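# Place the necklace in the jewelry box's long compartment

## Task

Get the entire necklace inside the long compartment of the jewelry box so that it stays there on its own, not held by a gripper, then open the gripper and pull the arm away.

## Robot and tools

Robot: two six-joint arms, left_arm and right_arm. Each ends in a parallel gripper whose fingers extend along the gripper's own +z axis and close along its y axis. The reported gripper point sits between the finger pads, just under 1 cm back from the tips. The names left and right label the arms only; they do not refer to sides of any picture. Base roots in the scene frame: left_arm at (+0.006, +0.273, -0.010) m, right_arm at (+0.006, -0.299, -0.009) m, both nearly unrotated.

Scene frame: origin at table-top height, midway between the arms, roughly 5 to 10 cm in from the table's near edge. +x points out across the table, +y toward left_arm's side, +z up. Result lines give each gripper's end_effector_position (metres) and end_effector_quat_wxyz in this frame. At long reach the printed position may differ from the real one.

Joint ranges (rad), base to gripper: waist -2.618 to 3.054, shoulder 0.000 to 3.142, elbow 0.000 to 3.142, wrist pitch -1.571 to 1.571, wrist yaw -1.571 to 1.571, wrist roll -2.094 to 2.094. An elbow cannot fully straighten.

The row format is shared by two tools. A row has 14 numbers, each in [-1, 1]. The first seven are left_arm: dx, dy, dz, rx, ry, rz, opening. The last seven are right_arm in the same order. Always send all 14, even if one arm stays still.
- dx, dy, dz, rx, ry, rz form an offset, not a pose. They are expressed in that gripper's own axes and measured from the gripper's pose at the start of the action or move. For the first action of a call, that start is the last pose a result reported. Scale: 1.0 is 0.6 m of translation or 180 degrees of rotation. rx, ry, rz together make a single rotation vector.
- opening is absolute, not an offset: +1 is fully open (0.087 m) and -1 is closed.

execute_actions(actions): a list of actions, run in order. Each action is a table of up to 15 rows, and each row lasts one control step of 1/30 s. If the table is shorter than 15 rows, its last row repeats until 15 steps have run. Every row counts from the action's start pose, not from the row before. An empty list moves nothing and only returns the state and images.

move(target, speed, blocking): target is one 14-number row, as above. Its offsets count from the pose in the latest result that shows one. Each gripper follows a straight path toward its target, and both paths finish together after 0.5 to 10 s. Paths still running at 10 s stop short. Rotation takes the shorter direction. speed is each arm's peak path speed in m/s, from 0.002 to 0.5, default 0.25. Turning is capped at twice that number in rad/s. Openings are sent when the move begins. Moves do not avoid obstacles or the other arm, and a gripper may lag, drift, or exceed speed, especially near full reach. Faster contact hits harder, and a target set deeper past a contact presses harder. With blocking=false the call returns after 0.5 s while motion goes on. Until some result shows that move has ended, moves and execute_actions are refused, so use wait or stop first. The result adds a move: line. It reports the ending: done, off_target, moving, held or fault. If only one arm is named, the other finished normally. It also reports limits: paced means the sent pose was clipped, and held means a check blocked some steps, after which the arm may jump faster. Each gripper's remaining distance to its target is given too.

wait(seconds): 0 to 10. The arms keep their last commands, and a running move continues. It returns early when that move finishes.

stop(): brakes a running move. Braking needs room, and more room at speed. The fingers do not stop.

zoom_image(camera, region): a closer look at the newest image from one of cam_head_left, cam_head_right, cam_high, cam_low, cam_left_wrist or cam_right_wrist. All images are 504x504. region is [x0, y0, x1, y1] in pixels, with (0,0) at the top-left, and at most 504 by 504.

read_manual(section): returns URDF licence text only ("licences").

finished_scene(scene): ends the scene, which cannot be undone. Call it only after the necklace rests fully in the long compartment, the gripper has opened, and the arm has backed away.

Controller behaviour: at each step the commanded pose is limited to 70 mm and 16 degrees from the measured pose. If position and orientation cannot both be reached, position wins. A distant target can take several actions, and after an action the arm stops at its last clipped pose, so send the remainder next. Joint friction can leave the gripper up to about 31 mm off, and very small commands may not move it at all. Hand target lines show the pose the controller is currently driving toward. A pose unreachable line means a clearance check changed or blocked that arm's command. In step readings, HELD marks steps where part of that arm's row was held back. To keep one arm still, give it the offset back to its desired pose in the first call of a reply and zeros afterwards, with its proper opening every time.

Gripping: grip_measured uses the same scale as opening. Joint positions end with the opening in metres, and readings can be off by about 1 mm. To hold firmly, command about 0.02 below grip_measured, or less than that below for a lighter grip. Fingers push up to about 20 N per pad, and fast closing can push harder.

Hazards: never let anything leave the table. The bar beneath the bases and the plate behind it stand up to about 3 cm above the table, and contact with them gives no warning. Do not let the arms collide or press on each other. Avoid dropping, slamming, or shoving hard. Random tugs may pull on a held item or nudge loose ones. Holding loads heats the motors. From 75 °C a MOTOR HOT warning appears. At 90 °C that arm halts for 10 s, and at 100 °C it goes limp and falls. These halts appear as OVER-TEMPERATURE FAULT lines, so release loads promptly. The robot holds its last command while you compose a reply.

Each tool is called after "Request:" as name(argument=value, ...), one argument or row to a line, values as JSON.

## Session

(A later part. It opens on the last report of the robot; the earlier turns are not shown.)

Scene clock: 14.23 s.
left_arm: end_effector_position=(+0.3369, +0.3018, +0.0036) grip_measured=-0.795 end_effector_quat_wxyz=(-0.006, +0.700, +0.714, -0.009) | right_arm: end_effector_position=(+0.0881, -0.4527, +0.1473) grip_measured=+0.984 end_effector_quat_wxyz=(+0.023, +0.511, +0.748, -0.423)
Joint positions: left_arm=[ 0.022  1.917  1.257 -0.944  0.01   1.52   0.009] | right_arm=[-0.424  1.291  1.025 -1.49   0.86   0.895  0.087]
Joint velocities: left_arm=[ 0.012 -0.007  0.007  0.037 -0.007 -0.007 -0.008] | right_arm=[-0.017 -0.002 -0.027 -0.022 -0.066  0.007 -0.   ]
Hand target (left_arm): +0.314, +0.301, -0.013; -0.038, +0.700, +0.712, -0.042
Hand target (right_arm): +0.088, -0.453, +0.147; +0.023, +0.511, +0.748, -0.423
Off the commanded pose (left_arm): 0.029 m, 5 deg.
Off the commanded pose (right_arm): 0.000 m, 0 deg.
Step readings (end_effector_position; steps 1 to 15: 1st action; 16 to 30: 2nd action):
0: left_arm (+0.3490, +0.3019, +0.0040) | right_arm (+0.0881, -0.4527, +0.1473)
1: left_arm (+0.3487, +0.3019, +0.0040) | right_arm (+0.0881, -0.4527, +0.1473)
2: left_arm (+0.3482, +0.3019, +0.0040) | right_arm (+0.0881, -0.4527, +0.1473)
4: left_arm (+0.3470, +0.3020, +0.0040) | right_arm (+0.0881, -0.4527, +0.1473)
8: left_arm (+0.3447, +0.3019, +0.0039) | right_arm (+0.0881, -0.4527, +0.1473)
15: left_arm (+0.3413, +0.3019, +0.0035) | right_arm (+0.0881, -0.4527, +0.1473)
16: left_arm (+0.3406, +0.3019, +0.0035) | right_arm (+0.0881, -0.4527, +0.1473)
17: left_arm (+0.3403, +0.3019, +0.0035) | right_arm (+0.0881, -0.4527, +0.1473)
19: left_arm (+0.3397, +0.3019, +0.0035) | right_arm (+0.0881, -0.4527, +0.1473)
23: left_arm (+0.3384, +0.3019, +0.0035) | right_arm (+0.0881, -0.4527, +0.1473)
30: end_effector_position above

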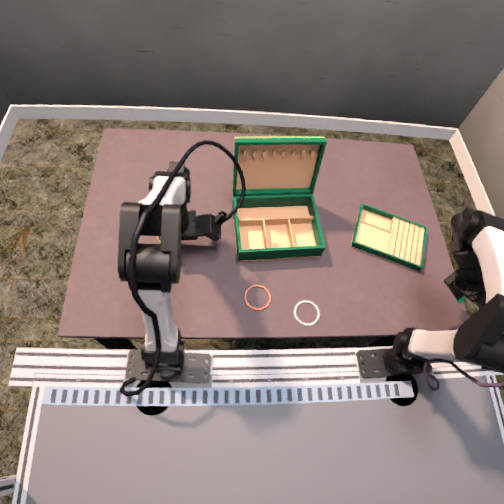

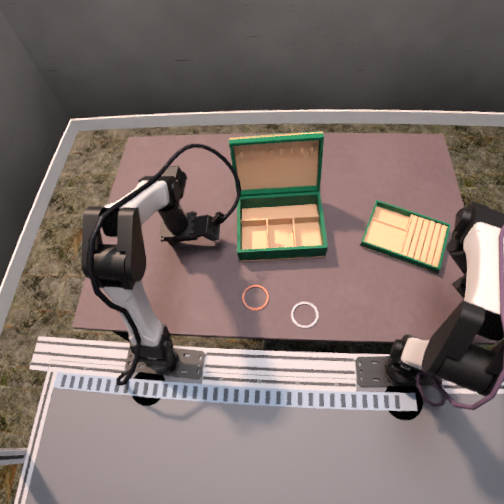

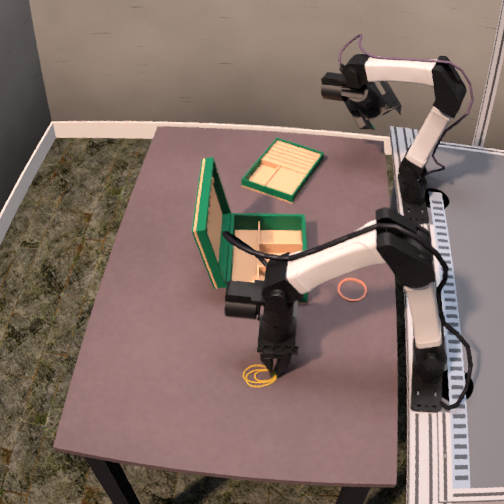

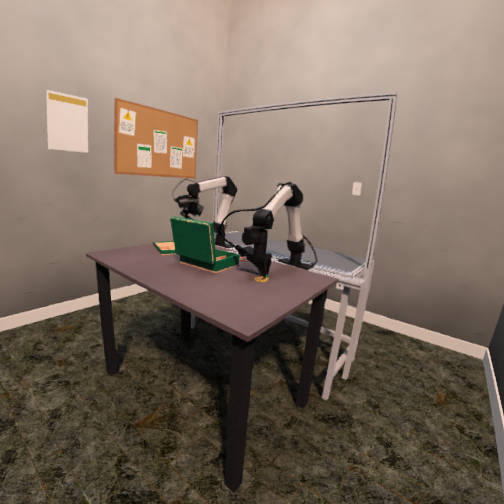

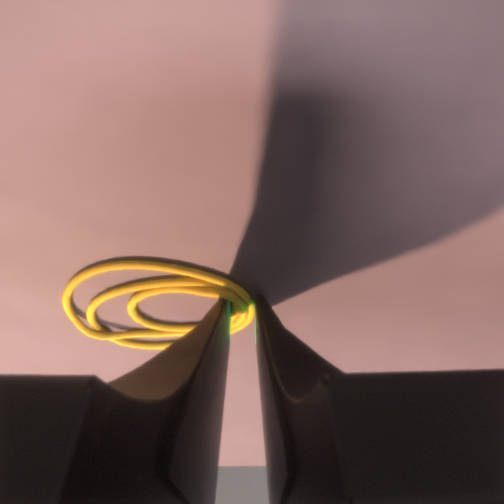

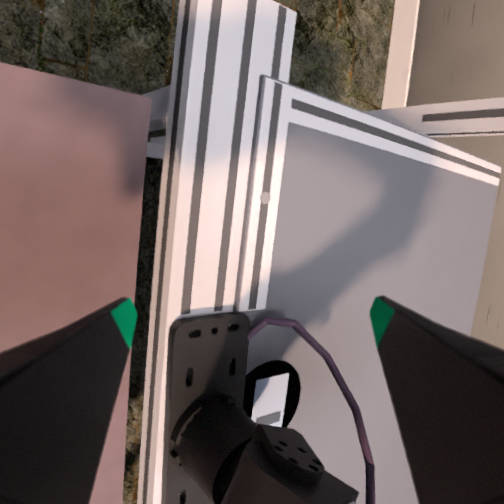

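Request:
execute_actions(
  actions=[
    [[0,0,0.01,0,0,0,-0.808,0,0,0,0,0,0,1],[0,0,0.01,0,0,0,-0.816,0,0,0,0,0,0,1],[0,0,0.01,0,0,0,-0.824,0,0,0,0,0,0,1],[0,0,0.01,0,0,0,-0.832,0,0,0,0,0,0,1],[0,0,0.01,0,0,0,-0.84,0,0,0,0,0,0,1],[0,0,0.01,0,0,0,-0.848,0,0,0,0,0,0,1],[0,0,0.01,0,0,0,-0.856,0,0,0,0,0,0,1],[0,0,0.01,0,0,0,-0.864,0,0,0,0,0,0,1],[0,0,0.01,0,0,0,-0.872,0,0,0,0,0,0,1],[0,0,0.01,0,0,0,-0.88,0,0,0,0,0,0,1],[0,0,0.01,0,0,0,-0.885,0,0,0,0,0,0,1],[0,0,0.01,0,0,0,-0.89,0,0,0,0,0,0,1]],
  ],
)

Request:
zoom_image(
  camera="cam_left_wrist",
  region=[170, 250, 310, 370],
)

Scene clock: 15.03 s.
left_arm: end_effector_position=(+0.3372, +0.3019, +0.0036) grip_measured=-0.889 end_effector_quat_wxyz=(-0.005, +0.700, +0.714, -0.008) | right_arm: end_effector_position=(+0.0881, -0.4527, +0.1473) grip_measured=+0.984 end_effector_quat_wxyz=(+0.023, +0.511, +0.748, -0.423)
Joint positions: left_arm=[ 0.022  1.917  1.257 -0.942  0.009  1.52   0.005] | right_arm=[-0.424  1.291  1.025 -1.49   0.86   0.895  0.087]
Joint velocities: left_arm=[ 0.007 -0.007 -0.012  0.007 -0.037  0.051 -0.   ] | right_arm=[ 0.012 -0.002  0.012  0.007  0.007 -0.037  0.   ]
Hand target (left_arm): +0.337, +0.302, -0.002; -0.006, +0.700, +0.714, -0.009
Hand target (right_arm): +0.088, -0.453, +0.147; +0.023, +0.511, +0.748, -0.423
Off the commanded pose (left_arm): 0.006 m, 0 deg.
Off the commanded pose (right_arm): 0.000 m, 0 deg.
Step readings (end_effector_position):
0: left_arm (+0.3368, +0.3018, +0.0036) | right_arm (+0.0881, -0.4527, +0.1473)
1: left_arm (+0.3369, +0.3018, +0.0036) | right_arm (+0.0881, -0.4527, +0.1473)
2: left_arm (+0.3371, +0.3018, +0.0036) | right_arm (+0.0881, -0.4527, +0.1473)
4: left_arm (+0.3371, +0.3018, +0.0036) | right_arm (+0.0881, -0.4527, +0.1473)
8: left_arm (+0.3372, +0.3018, +0.0036) | right_arm (+0.0881, -0.4527, +0.1473)
15: end_effector_position above

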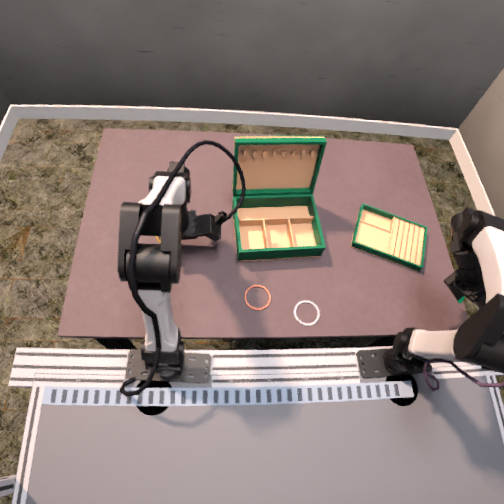

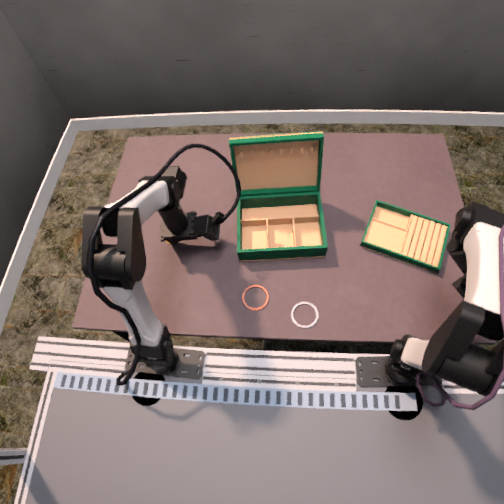

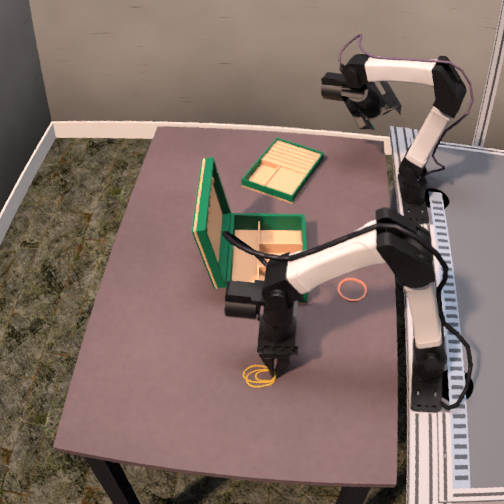

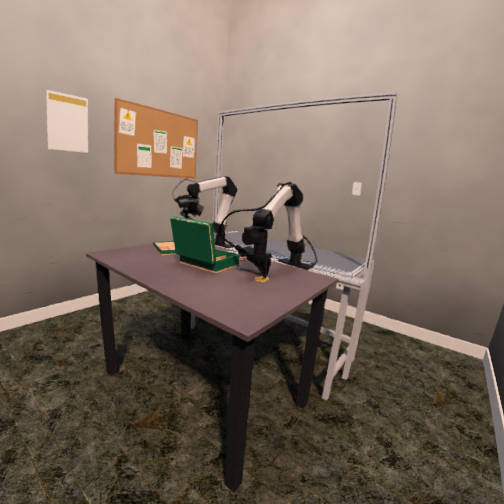

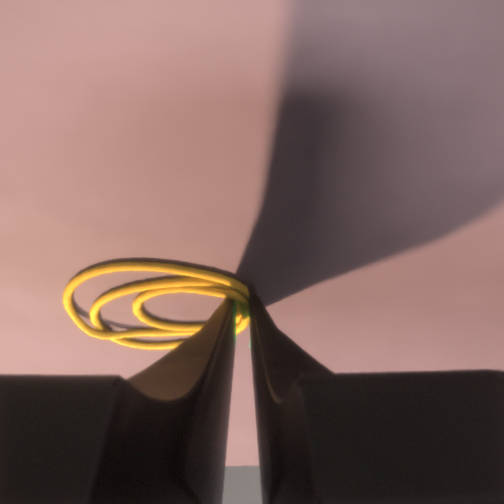

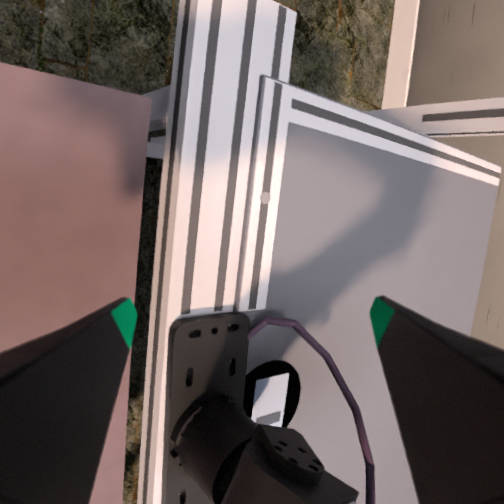

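Region (170, 250, 310, 370) of cam_left_wrist's 504x504 image, scaled by 3.600, with more detail than that image has; it fills the top 432 rows of this view, and the rest is white.

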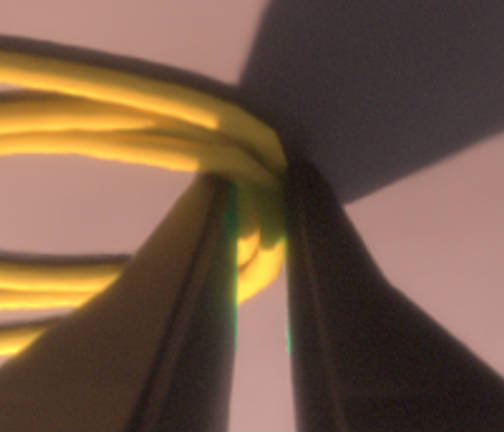

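Request:
execute_actions(
  actions=[
    [[0,0,0.01,0,0,0,-0.896,0,0,0,0,0,0,1],[0,0,0.01,0,0,0,-0.902,0,0,0,0,0,0,1],[0,0,0.01,0,0,0,-0.908,0,0,0,0,0,0,1],[0,0,0.01,0,0,0,-0.914,0,0,0,0,0,0,1],[0,0,0.01,0,0,0,-0.92,0,0,0,0,0,0,1],[0,0,0.01,0,0,0,-0.926,0,0,0,0,0,0,1],[0,0,0.01,0,0,0,-0.932,0,0,0,0,0,0,1],[0,0,0.01,0,0,0,-0.938,0,0,0,0,0,0,1],[0,0,0.01,0,0,0,-0.944,0,0,0,0,0,0,1],[0,0,0.01,0,0,0,-0.95,0,0,0,0,0,0,1],[0,0,0.01,0,0,0,-0.955,0,0,0,0,0,0,1],[0,0,0.01,0,0,0,-0.96,0,0,0,0,0,0,1]],
  ],
)

Request:
zoom_image(
  camera="cam_left_wrist",
  region=[170, 250, 310, 370],
)

Scene clock: 15.67 s.
left_arm: end_effector_position=(+0.3383, +0.3026, +0.0058) grip_measured=-0.958 end_effector_quat_wxyz=(-0.004, +0.700, +0.714, -0.004) | right_arm: end_effector_position=(+0.0881, -0.4527, +0.1473) grip_measured=+0.984 end_effector_quat_wxyz=(+0.023, +0.511, +0.748, -0.423)
Joint positions: left_arm=[ 0.022  1.91   1.257 -0.941  0.005  1.52   0.002] | right_arm=[-0.424  1.291  1.025 -1.49   0.86   0.895  0.087]
Joint velocities: left_arm=[ 0.002 -0.007 -0.017 -0.007 -0.066  0.066 -0.001] | right_arm=[-0.022  0.007 -0.002 -0.051 -0.051 -0.022 -0.   ]
Hand target (left_arm): +0.337, +0.302, -0.002; -0.006, +0.700, +0.714, -0.009
Hand target (right_arm): +0.088, -0.453, +0.147; +0.023, +0.511, +0.748, -0.423
Off the commanded pose (left_arm): 0.008 m, 1 deg.
Off the commanded pose (right_arm): 0.000 m, 0 deg.
Step readings (end_effector_position):
0: left_arm (+0.3372, +0.3019, +0.0036) | right_arm (+0.0881, -0.4527, +0.1473)
1: left_arm (+0.3372, +0.3019, +0.0036) | right_arm (+0.0881, -0.4527, +0.1473)
2: left_arm (+0.3372, +0.3019, +0.0036) | right_arm (+0.0881, -0.4527, +0.1473)
4: left_arm (+0.3372, +0.3019, +0.0036) | right_arm (+0.0881, -0.4527, +0.1473)
8: left_arm (+0.3372, +0.3020, +0.0036) | right_arm (+0.0881, -0.4527, +0.1473)
15: end_effector_position above

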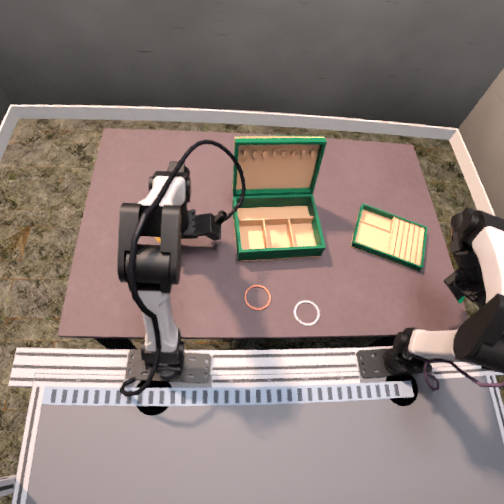

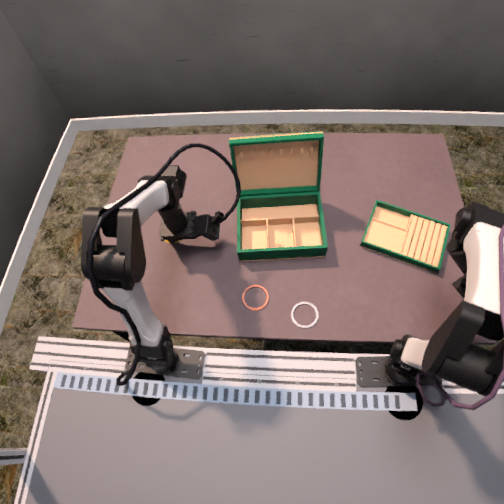

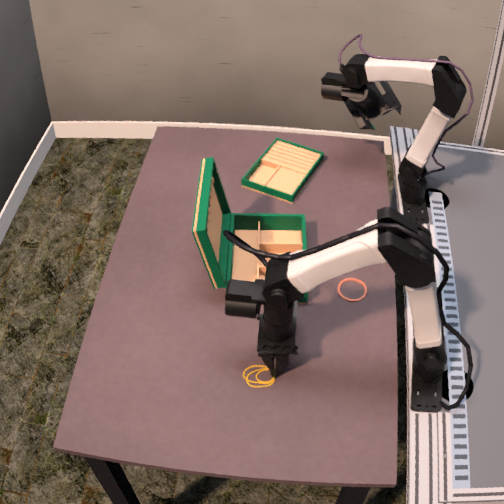

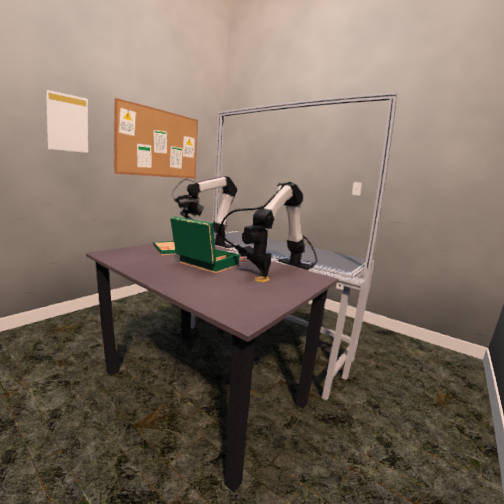

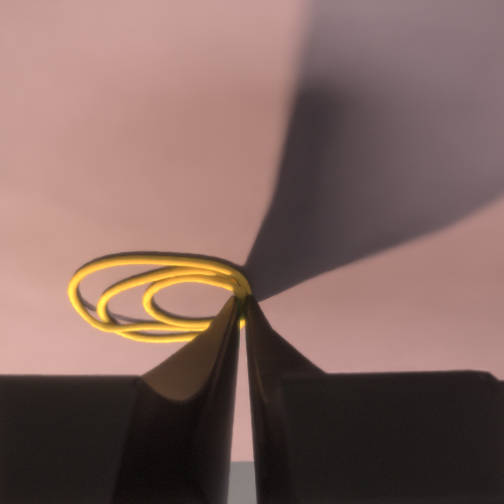

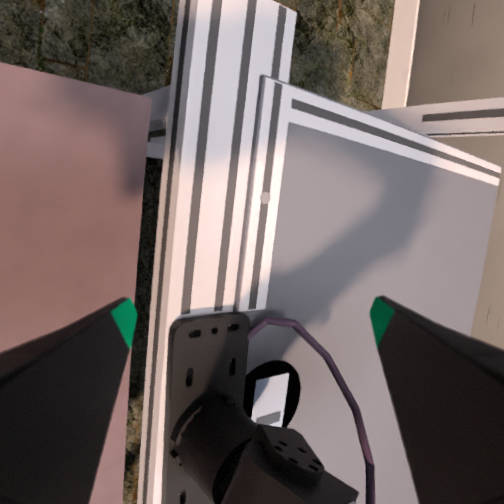

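Region (170, 250, 310, 370) of cam_left_wrist's 504x504 image, scaled by 3.600, with more detail than that image has; it fills the top 432 rows of this view, and the rest is white.

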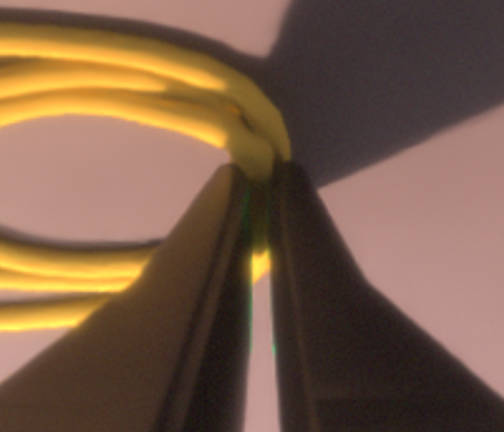

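Request:
execute_actions(
  actions=[
    [[0,0,-0.01,0,0,0,-0.94,0,0,0,0,0,0,1],[0,0,-0.02,0,0,0,-0.93,0,0,0,0,0,0,1],[0,0,-0.028,0,0,0,-0.92,0,0,0,0,0,0,1],[0,0,-0.034,0,0,0,-0.92,0,0,0,0,0,0,1],[0,0,-0.038,0,0,0,-0.92,0,0,0,0,0,0,1],[0,0,-0.038,0,0,0,-0.92,0,0,0,0,0,0,1],[0,0,-0.038,0,0,0,-0.90,0,0,0,0,0,0,1],[0,0,-0.038,0,0,0,-0.86,0,0,0,0,0,0,1],[0,0,-0.038,0,0,0,-0.82,0,0,0,0,0,0,1],[0,0,-0.038,0,0,0,-0.78,0,0,0,0,0,0,1],[0,0,-0.038,0,0,0,-0.72,0,0,0,0,0,0,1],[0,0,-0.038,0,0,0,-0.66,0,0,0,0,0,0,1],[0,0,-0.038,0,0,0,-0.60,0,0,0,0,0,0,1],[0,0,-0.038,0,0,0,-0.55,0,0,0,0,0,0,1],[0,0,-0.038,0,0,0,-0.5,0,0,0,0,0,0,1]],
  ],
)

Scene clock: 16.83 s.
left_arm: end_effector_position=(+0.3380, +0.3025, +0.0232) grip_measured=-0.523 end_effector_quat_wxyz=(-0.003, +0.700, +0.714, -0.003) | right_arm: end_effector_position=(+0.0881, -0.4527, +0.1473) grip_measured=+0.984 end_effector_quat_wxyz=(+0.023, +0.511, +0.748, -0.423)
Joint positions: left_arm=[ 0.022  1.883  1.295 -1.003  0.005  1.52   0.021] | right_arm=[-0.424  1.291  1.025 -1.49   0.86   0.895  0.087]
Joint velocities: left_arm=[-0.012  0.007  0.002 -0.066 -0.037  0.095  0.039] | right_arm=[ 0.022 -0.007  0.002 -0.022  0.022 -0.022 -0.001]
Hand target (left_arm): +0.338, +0.303, +0.029; -0.003, +0.700, +0.714, -0.004
Hand target (right_arm): +0.088, -0.453, +0.147; +0.023, +0.511, +0.748, -0.423
Off the commanded pose (left_arm): 0.005 m, 0 deg.
Off the commanded pose (right_arm): 0.000 m, 0 deg.
Step readings (end_effector_position):
0: left_arm (+0.3383, +0.3026, +0.0058) | right_arm (+0.0881, -0.4527, +0.1473)
1: left_arm (+0.3385, +0.3026, +0.0061) | right_arm (+0.0881, -0.4527, +0.1473)
2: left_arm (+0.3378, +0.3026, +0.0066) | right_arm (+0.0881, -0.4527, +0.1473)
4: left_arm (+0.3363, +0.3026, +0.0097) | right_arm (+0.0881, -0.4527, +0.1473)
8: left_arm (+0.3397, +0.3025, +0.0206) | right_arm (+0.0881, -0.4527, +0.1473)
15: end_effector_position above

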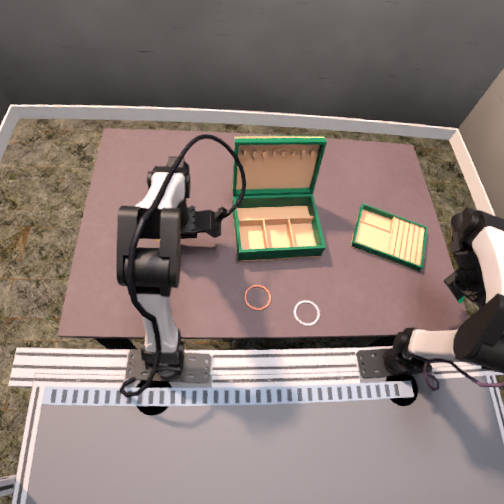

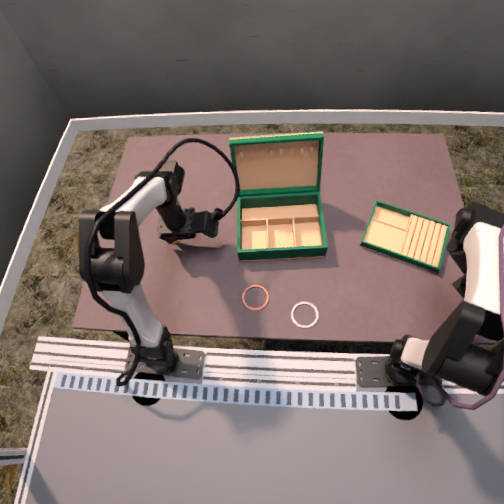

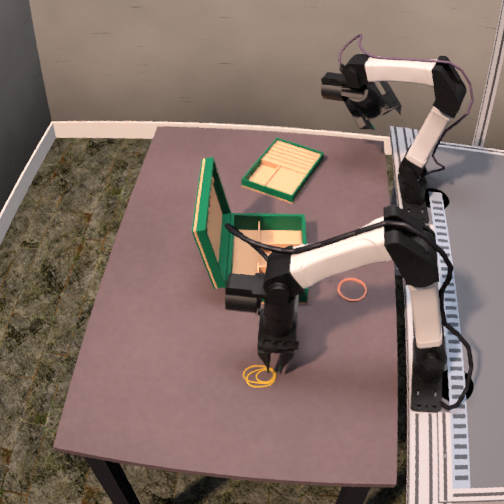

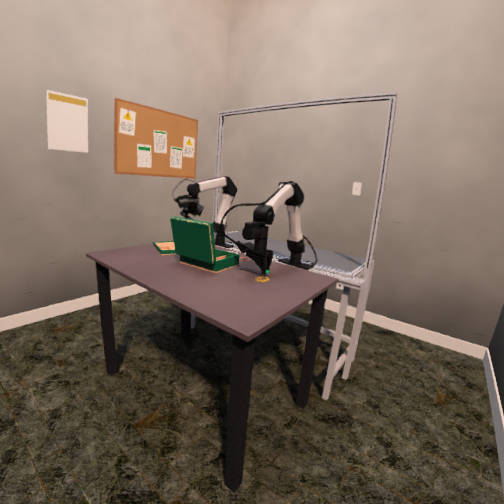

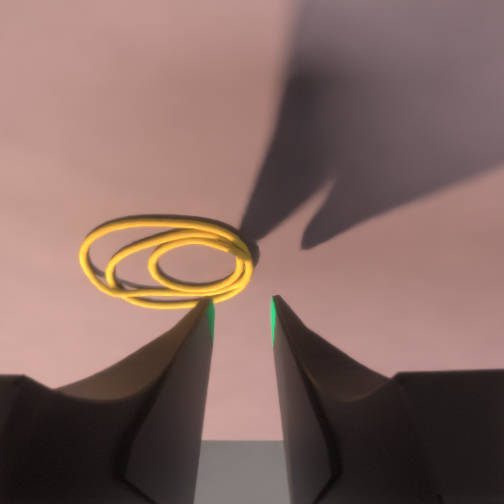

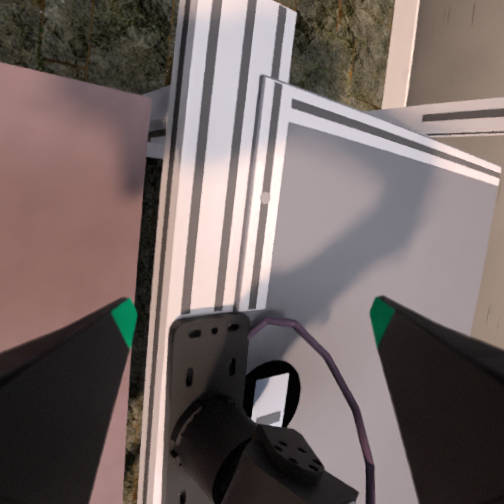

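Request:
move(
  target=[0.0, -0.0125, 0.0545, 0.0097, 0, 0, -0.5, 0, 0, 0, 0, 0, 0, 1],
  speed=0.05,
)

Scene clock: 18.17 s.
left_arm: end_effector_position=(+0.3336, +0.3028, +0.0036) grip_measured=-0.500 end_effector_quat_wxyz=(-0.009, +0.700, +0.714, -0.009) | right_arm: end_effector_position=(+0.0881, -0.4527, +0.1473) grip_measured=+0.984 end_effector_quat_wxyz=(+0.023, +0.511, +0.748, -0.423)
Joint positions: left_arm=[ 0.022  1.909  1.246 -0.944  0.005  1.52   0.022] | right_arm=[-0.424  1.291  1.025 -1.49   0.86   0.895  0.087]
Joint velocities: left_arm=[-0.017 -0.022  0.002 -0.022  0.007 -0.007 -0.001] | right_arm=[ 0.017  0.002  0.017  0.022 -0.022  0.037 -0.001]
Hand target (left_arm): +0.330, +0.302, -0.009; -0.014, +0.700, +0.714, -0.014
Hand target (right_arm): +0.088, -0.453, +0.147; +0.023, +0.511, +0.748, -0.423
Off the commanded pose (left_arm): 0.013 m, 1 deg.
Off the commanded pose (right_arm): 0.000 m, 0 deg.
move: off_target (left_arm)

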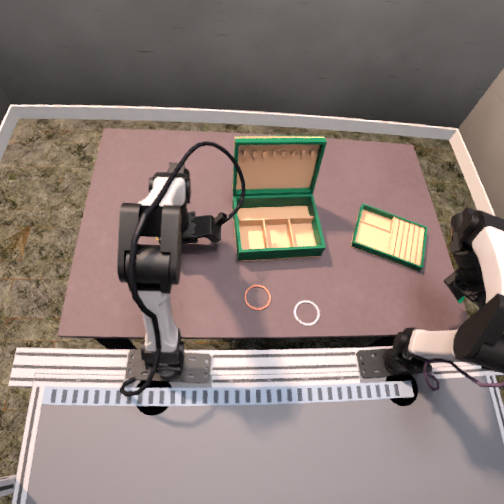

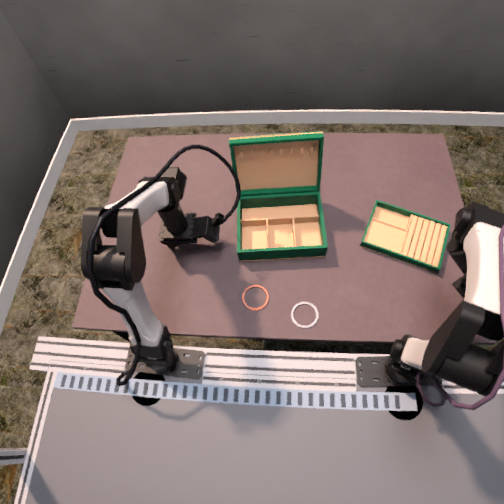

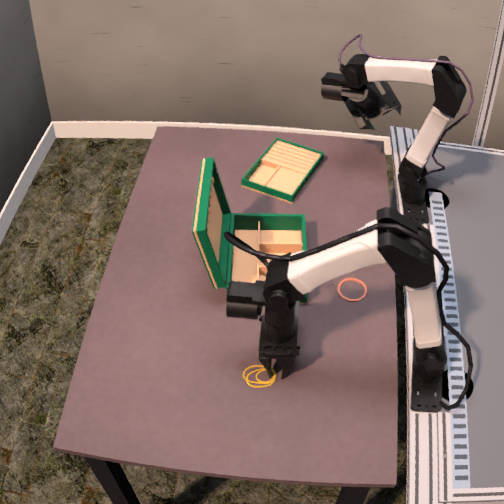

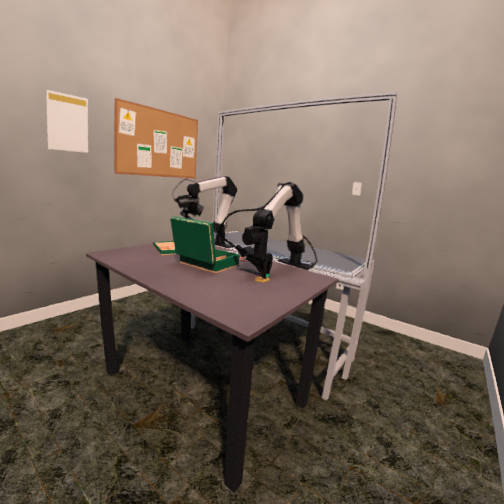

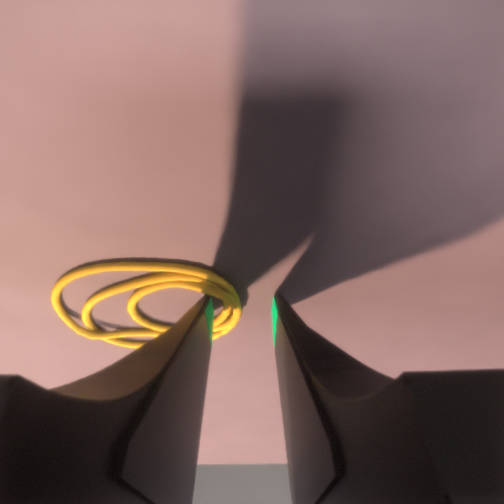

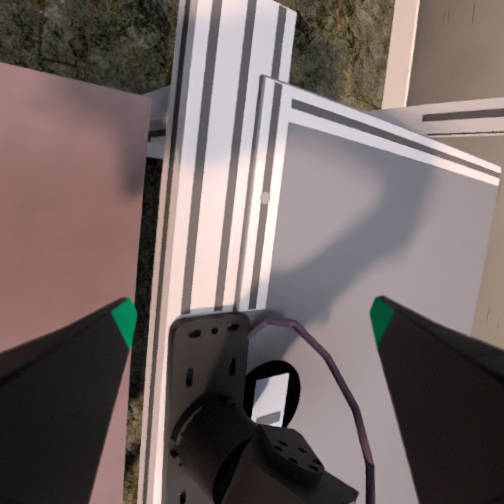

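Request:
execute_actions(
  actions=[
    [[0,-0.012,0.028,0.011,0,0,-0.52,0,0,0,0,0,0,1],[0,-0.019,0.035,0.016,0,0,-0.55,0,0,0,0,0,0,1],[0,-0.026,0.042,0.021,0,0,-0.58,0,0,0,0,0,0,1],[0,-0.033,0.049,0.027,0,0,-0.61,0,0,0,0,0,0,1],[0,-0.04,0.056,0.032,0,0,-0.64,0,0,0,0,0,0,1],[0,-0.04,0.056,0.032,0,0,-0.67,0,0,0,0,0,0,1],[0,-0.04,0.056,0.032,0,0,-0.70,0,0,0,0,0,0,1],[0,-0.04,0.056,0.032,0,0,-0.73,0,0,0,0,0,0,1],[0,-0.04,0.056,0.032,0,0,-0.76,0,0,0,0,0,0,1],[0,-0.04,0.056,0.032,0,0,-0.78,0,0,0,0,0,0,1],[0,-0.04,0.056,0.032,0,0,-0.80,0,0,0,0,0,0,1],[0,-0.04,0.056,0.032,0,0,-0.82,0,0,0,0,0,0,1],[0,-0.04,0.056,0.032,0,0,-0.835,0,0,0,0,0,0,1],[0,-0.04,0.056,0.032,0,0,-0.85,0,0,0,0,0,0,1],[0,-0.04,0.056,0.032,0,0,-0.86,0,0,0,0,0,0,1]],
    [[0,-0.052,0.056,0.04,0,0,-0.867,0,0,0,0,0,0,1],[0,-0.052,0.056,0.04,0,0,-0.874,0,0,0,0,0,0,1],[0,-0.052,0.056,0.04,0,0,-0.88,0,0,0,0,0,0,1],[0,-0.052,0.056,0.04,0,0,-0.886,0,0,0,0,0,0,1],[0,-0.052,0.056,0.04,0,0,-0.892,0,0,0,0,0,0,1],[0,-0.052,0.056,0.04,0,0,-0.898,0,0,0,0,0,0,1],[0,-0.052,0.056,0.04,0,0,-0.904,0,0,0,0,0,0,1],[0,-0.052,0.056,0.04,0,0,-0.91,0,0,0,0,0,0,1],[0,-0.052,0.056,0.04,0,0,-0.915,0,0,0,0,0,0,1],[0,-0.052,0.056,0.04,0,0,-0.92,0,0,0,0,0,0,1],[0,-0.052,0.056,0.04,0,0,-0.925,0,0,0,0,0,0,1],[0,-0.052,0.056,0.04,0,0,-0.93,0,0,0,0,0,0,1]],
  ],
)

Request:
zoom_image(
  camera="cam_left_wrist",
  region=[170, 250, 310, 370],
)

Scene clock: 19.70 s.
left_arm: end_effector_position=(+0.3323, +0.3047, +0.0021) grip_measured=-0.921 end_effector_quat_wxyz=(-0.013, +0.700, +0.714, -0.006) | right_arm: end_effector_position=(+0.0881, -0.4527, +0.1473) grip_measured=+0.984 end_effector_quat_wxyz=(+0.023, +0.511, +0.748, -0.423)
Joint positions: left_arm=[ 0.022  1.909  1.238 -0.938 -0.006  1.52   0.003] | right_arm=[-0.424  1.291  1.025 -1.49   0.86   0.895  0.087]
Joint velocities: left_arm=[ 0.012 -0.017  0.002 -0.007 -0.022 -0.007  0.   ] | right_arm=[-0.007 -0.007 -0.002 -0.066 -0.022  0.007 -0.001]
Hand target (left_arm): +0.300, +0.304, -0.026; -0.056, +0.698, +0.712, -0.051
Hand target (right_arm): +0.088, -0.453, +0.147; +0.023, +0.511, +0.748, -0.423
Off the commanded pose (left_arm): 0.045 m, 7 deg.
Off the commanded pose (right_arm): 0.000 m, 0 deg.
Step readings (end_effector_position; steps 1 to 15: 1st action; 16 to 30: 2nd action):
0: left_arm (+0.3336, +0.3028, +0.0036) | right_arm (+0.0881, -0.4527, +0.1473)
1: left_arm (+0.3337, +0.3028, +0.0036) | right_arm (+0.0881, -0.4527, +0.1473)
2: left_arm (+0.3342, +0.3028, +0.0036) | right_arm (+0.0881, -0.4527, +0.1473)
4: left_arm (+0.3333, +0.3030, +0.0025) | right_arm (+0.0881, -0.4527, +0.1473)
8: left_arm (+0.3329, +0.3036, +0.0022) | right_arm (+0.0881, -0.4527, +0.1473)
15: left_arm (+0.3329, +0.3042, +0.0024) | right_arm (+0.0881, -0.4527, +0.1473)
16: left_arm (+0.3324, +0.3043, +0.0021) | right_arm (+0.0881, -0.4527, +0.1473)
17: left_arm (+0.3323, +0.3044, +0.0020) | right_arm (+0.0881, -0.4527, +0.1473)
19: left_arm (+0.3323, +0.3044, +0.0020) | right_arm (+0.0881, -0.4527, +0.1473)
23: left_arm (+0.3323, +0.3045, +0.0020) | right_arm (+0.0881, -0.4527, +0.1473)
30: end_effector_position above

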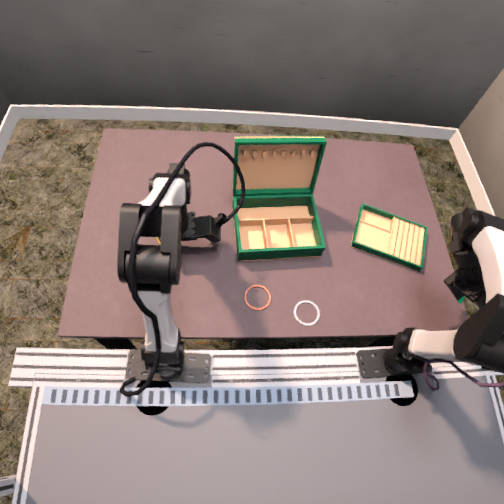

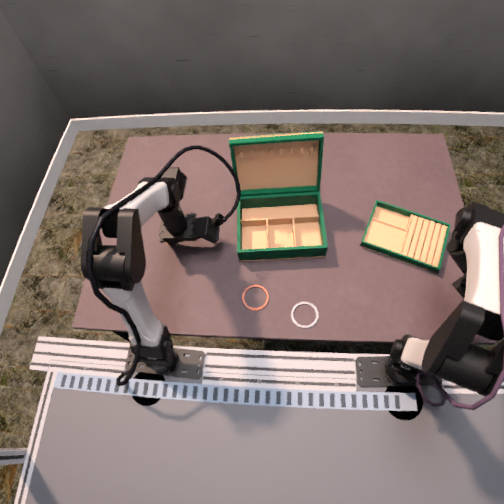

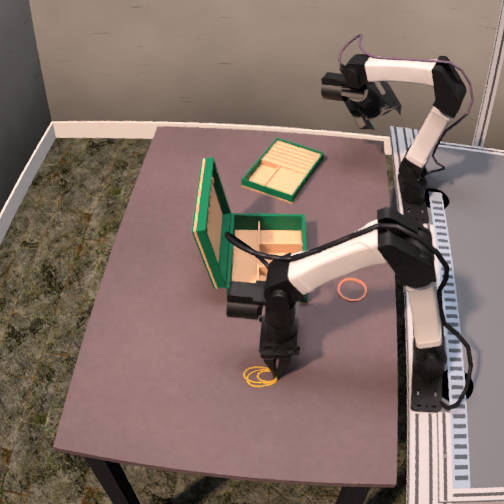

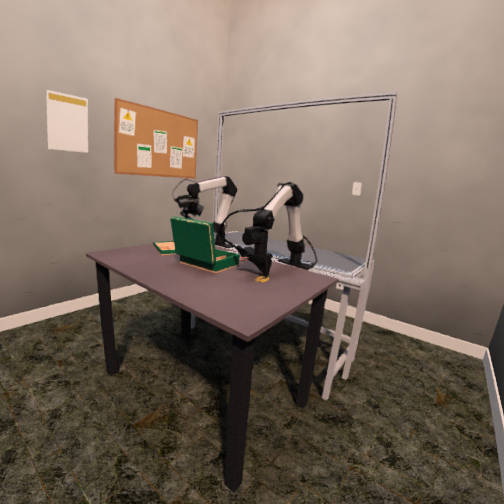

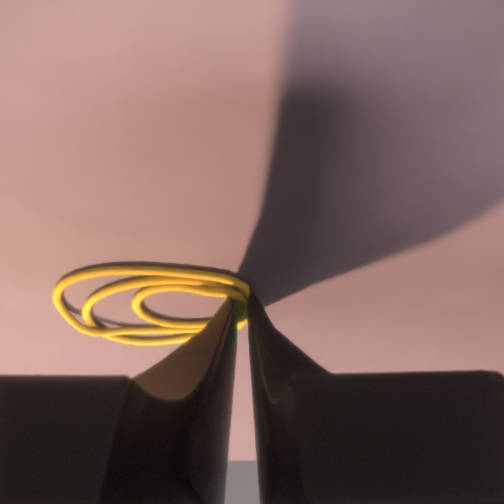

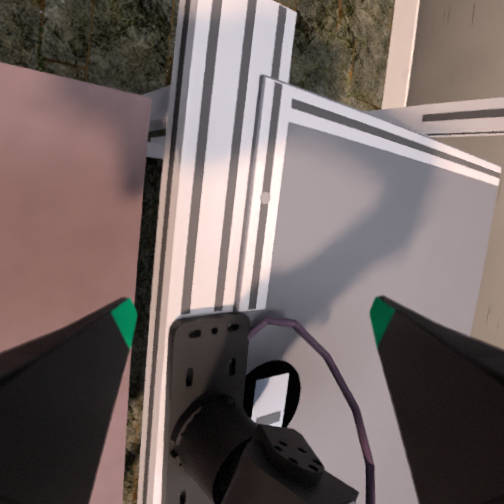

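Region (170, 250, 310, 370) of cam_left_wrist's 504x504 image, scaled by 3.600, with more detail than that image has; it fills the top 432 rows of this view, and the rest is white.

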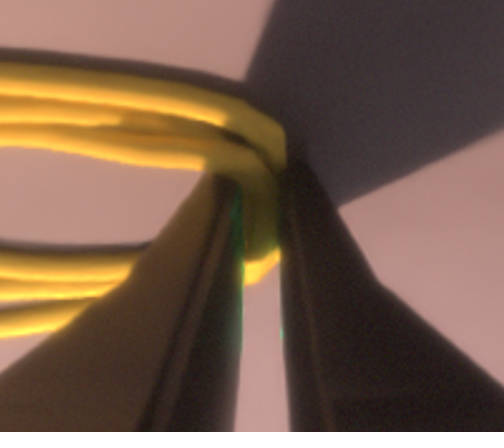

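Request:
execute_actions(
  actions=[
    [[0,-0.056,0.06,0.043,0,0,-0.934,0,0,0,0,0,0,1],[0,-0.056,0.06,0.043,0,0,-0.938,0,0,0,0,0,0,1],[0,-0.056,0.06,0.043,0,0,-0.942,0,0,0,0,0,0,1],[0,-0.056,0.06,0.043,0,0,-0.946,0,0,0,0,0,0,1],[0,-0.056,0.06,0.043,0,0,-0.95,0,0,0,0,0,0,1],[0,-0.056,0.06,0.043,0,0,-0.954,0,0,0,0,0,0,1],[0,-0.056,0.06,0.043,0,0,-0.958,0,0,0,0,0,0,1],[0,-0.056,0.06,0.043,0,0,-0.962,0,0,0,0,0,0,1],[0,-0.056,0.06,0.043,0,0,-0.966,0,0,0,0,0,0,1],[0,-0.056,0.06,0.043,0,0,-0.97,0,0,0,0,0,0,1],[0,-0.056,0.06,0.043,0,0,-0.974,0,0,0,0,0,0,1],[0,-0.056,0.06,0.043,0,0,-0.978,0,0,0,0,0,0,1]],
  ],
)

Request:
zoom_image(
  camera="cam_left_wrist",
  region=[170, 250, 310, 370],
)

Scene clock: 20.47 s.
left_arm: end_effector_position=(+0.3323, +0.3047, +0.0021) grip_measured=-0.921 end_effector_quat_wxyz=(-0.013, +0.700, +0.714, -0.006) | right_arm: end_effector_position=(+0.0881, -0.4527, +0.1473) grip_measured=+0.984 end_effector_quat_wxyz=(+0.023, +0.511, +0.748, -0.423)
Joint positions: left_arm=[ 0.022  1.909  1.238 -0.938 -0.006  1.52   0.003] | right_arm=[-0.424  1.291  1.025 -1.49   0.86   0.895  0.087]
Joint velocities: left_arm=[ 0.002 -0.002  0.007 -0.007 -0.051 -0.022  0.   ] | right_arm=[-0.012 -0.012 -0.017  0.022  0.081  0.007 -0.002]
Hand target (left_arm): +0.297, +0.304, -0.028; -0.061, +0.698, +0.711, -0.054
Hand target (right_arm): +0.088, -0.453, +0.147; +0.023, +0.511, +0.748, -0.423
Off the commanded pose (left_arm): 0.049 m, 8 deg.
Off the commanded pose (right_arm): 0.000 m, 0 deg.
Step readings (end_effector_position):
0: left_arm (+0.3323, +0.3047, +0.0021) | right_arm (+0.0881, -0.4527, +0.1473)
1: left_arm (+0.3323, +0.3047, +0.0021) | right_arm (+0.0881, -0.4527, +0.1473)
2: left_arm (+0.3323, +0.3047, +0.0021) | right_arm (+0.0881, -0.4527, +0.1473)
4: left_arm (+0.3323, +0.3047, +0.0021) | right_arm (+0.0881, -0.4527, +0.1473)
8: left_arm (+0.3323, +0.3047, +0.0021) | right_arm (+0.0881, -0.4527, +0.1473)
15: end_effector_position above

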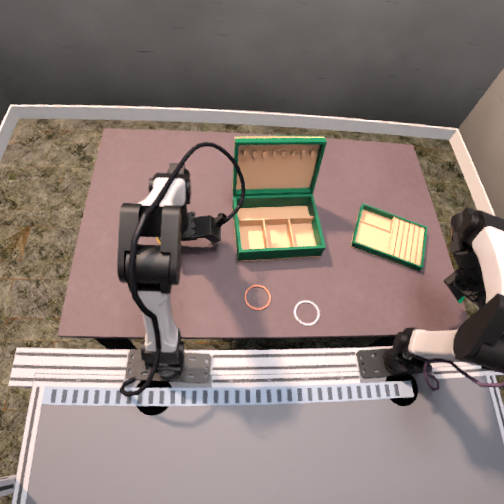

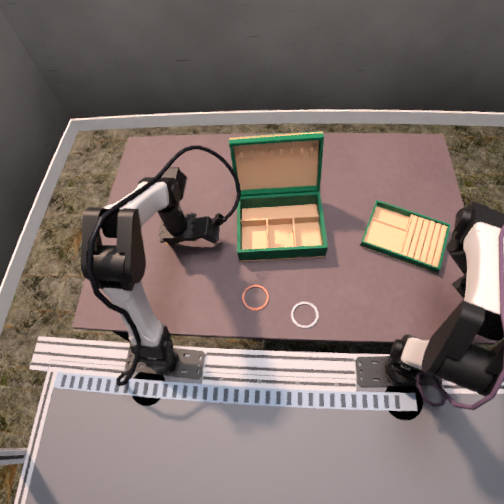

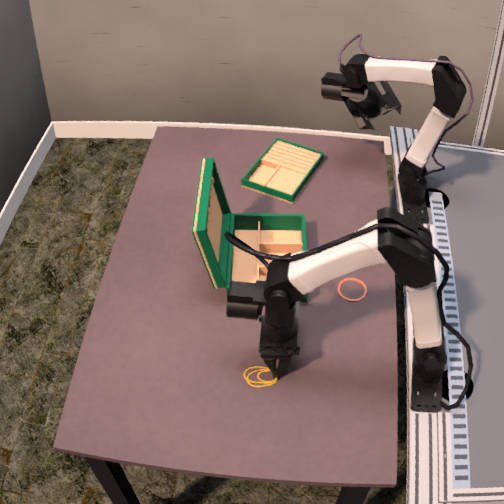

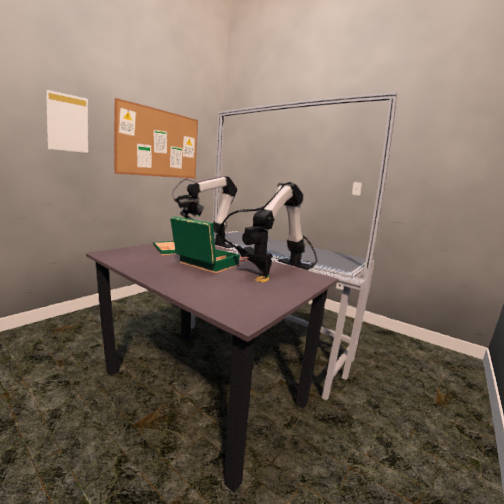

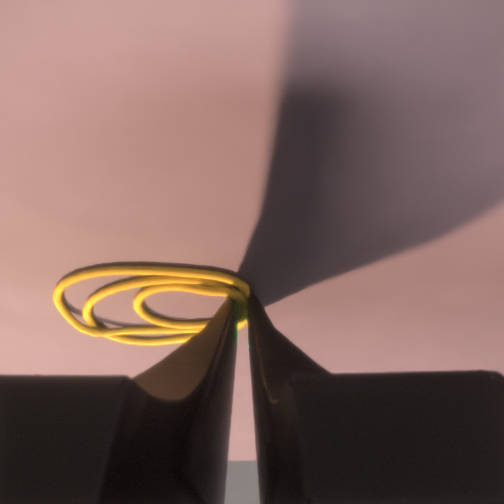

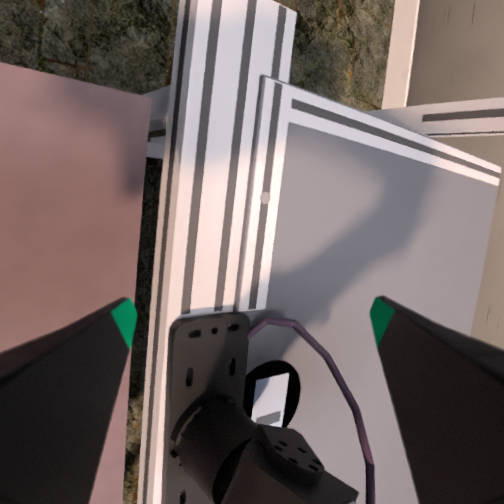

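Region (170, 250, 310, 370) of cam_left_wrist's 504x504 image, scaled by 3.600, with more detail than that image has; it fills the top 432 rows of this view, and the rest is white.

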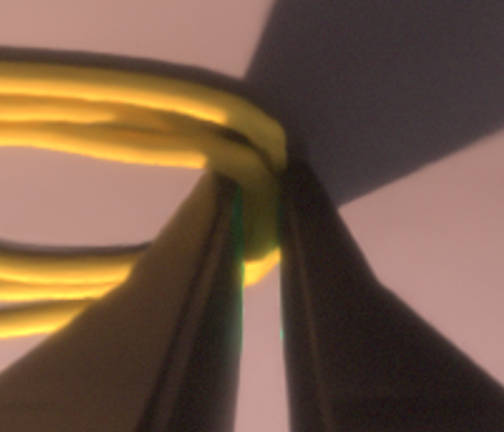

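Request:
move(
  target=[0.0, 0.0, -0.17, 0, 0, 0, -0.978, 0, 0, 0, 0, 0, 0, 1],
  speed=0.08,
)

Scene clock: 22.40 s.
left_arm: end_effector_position=(+0.3340, +0.3048, +0.0976) grip_measured=-0.974 end_effector_quat_wxyz=(-0.016, +0.700, +0.714, -0.006) | right_arm: end_effector_position=(+0.0881, -0.4527, +0.1473) grip_measured=+0.984 end_effector_quat_wxyz=(+0.023, +0.511, +0.748, -0.423)
Joint positions: left_arm=[ 0.022  1.835  1.532 -1.311 -0.009  1.52   0.001] | right_arm=[-0.424  1.291  1.025 -1.49   0.86   0.895  0.087]
Joint velocities: left_arm=[-0.017 -0.002 -0.002 -0.051 -0.051 -0.066 -0.001] | right_arm=[ 0.002 -0.017 -0.002  0.022  0.007 -0.081  0.   ]
Hand target (left_arm): +0.334, +0.305, +0.104; -0.013, +0.700, +0.714, -0.005
Hand target (right_arm): +0.088, -0.453, +0.147; +0.023, +0.511, +0.748, -0.423
Off the commanded pose (left_arm): 0.007 m, 0 deg.
Off the commanded pose (right_arm): 0.000 m, 0 deg.
move: done

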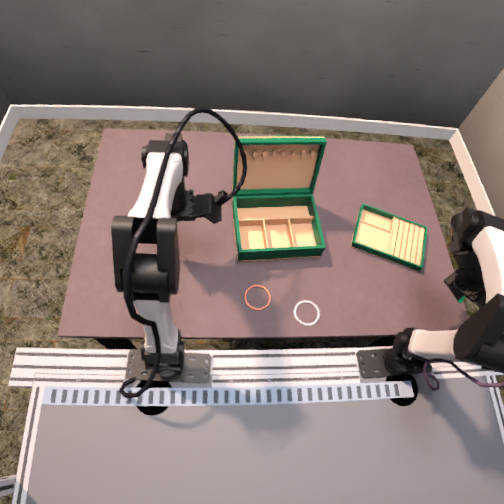

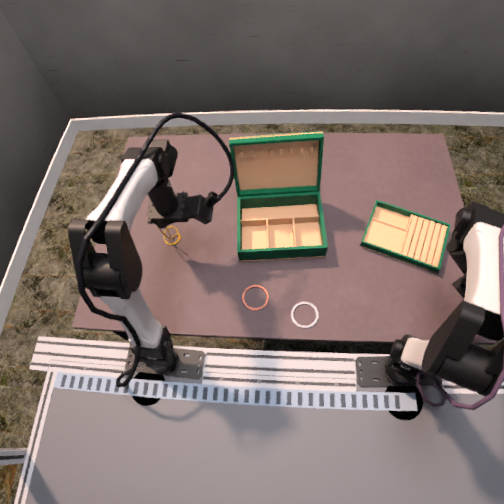

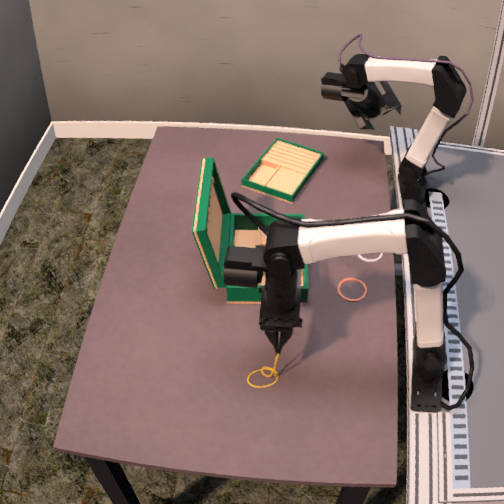

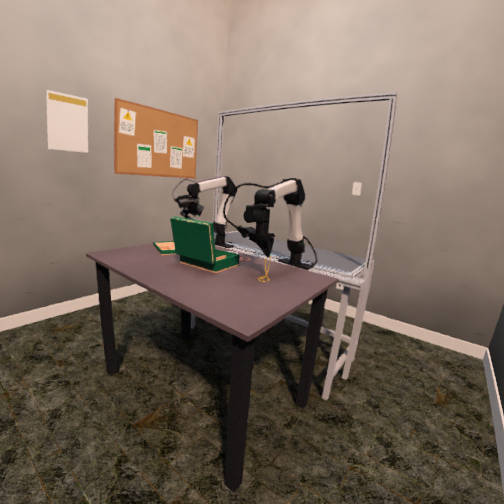

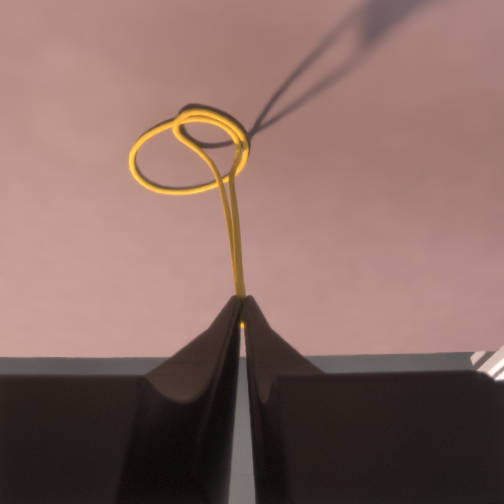

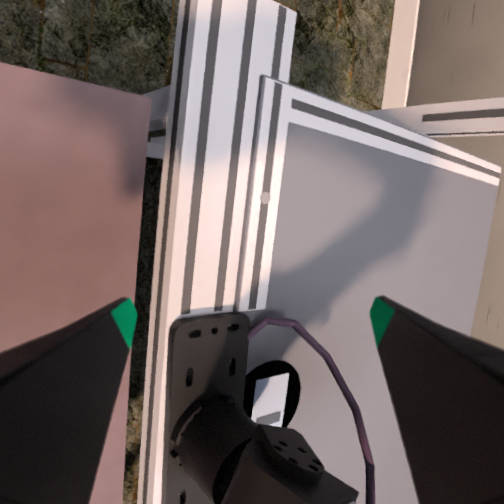

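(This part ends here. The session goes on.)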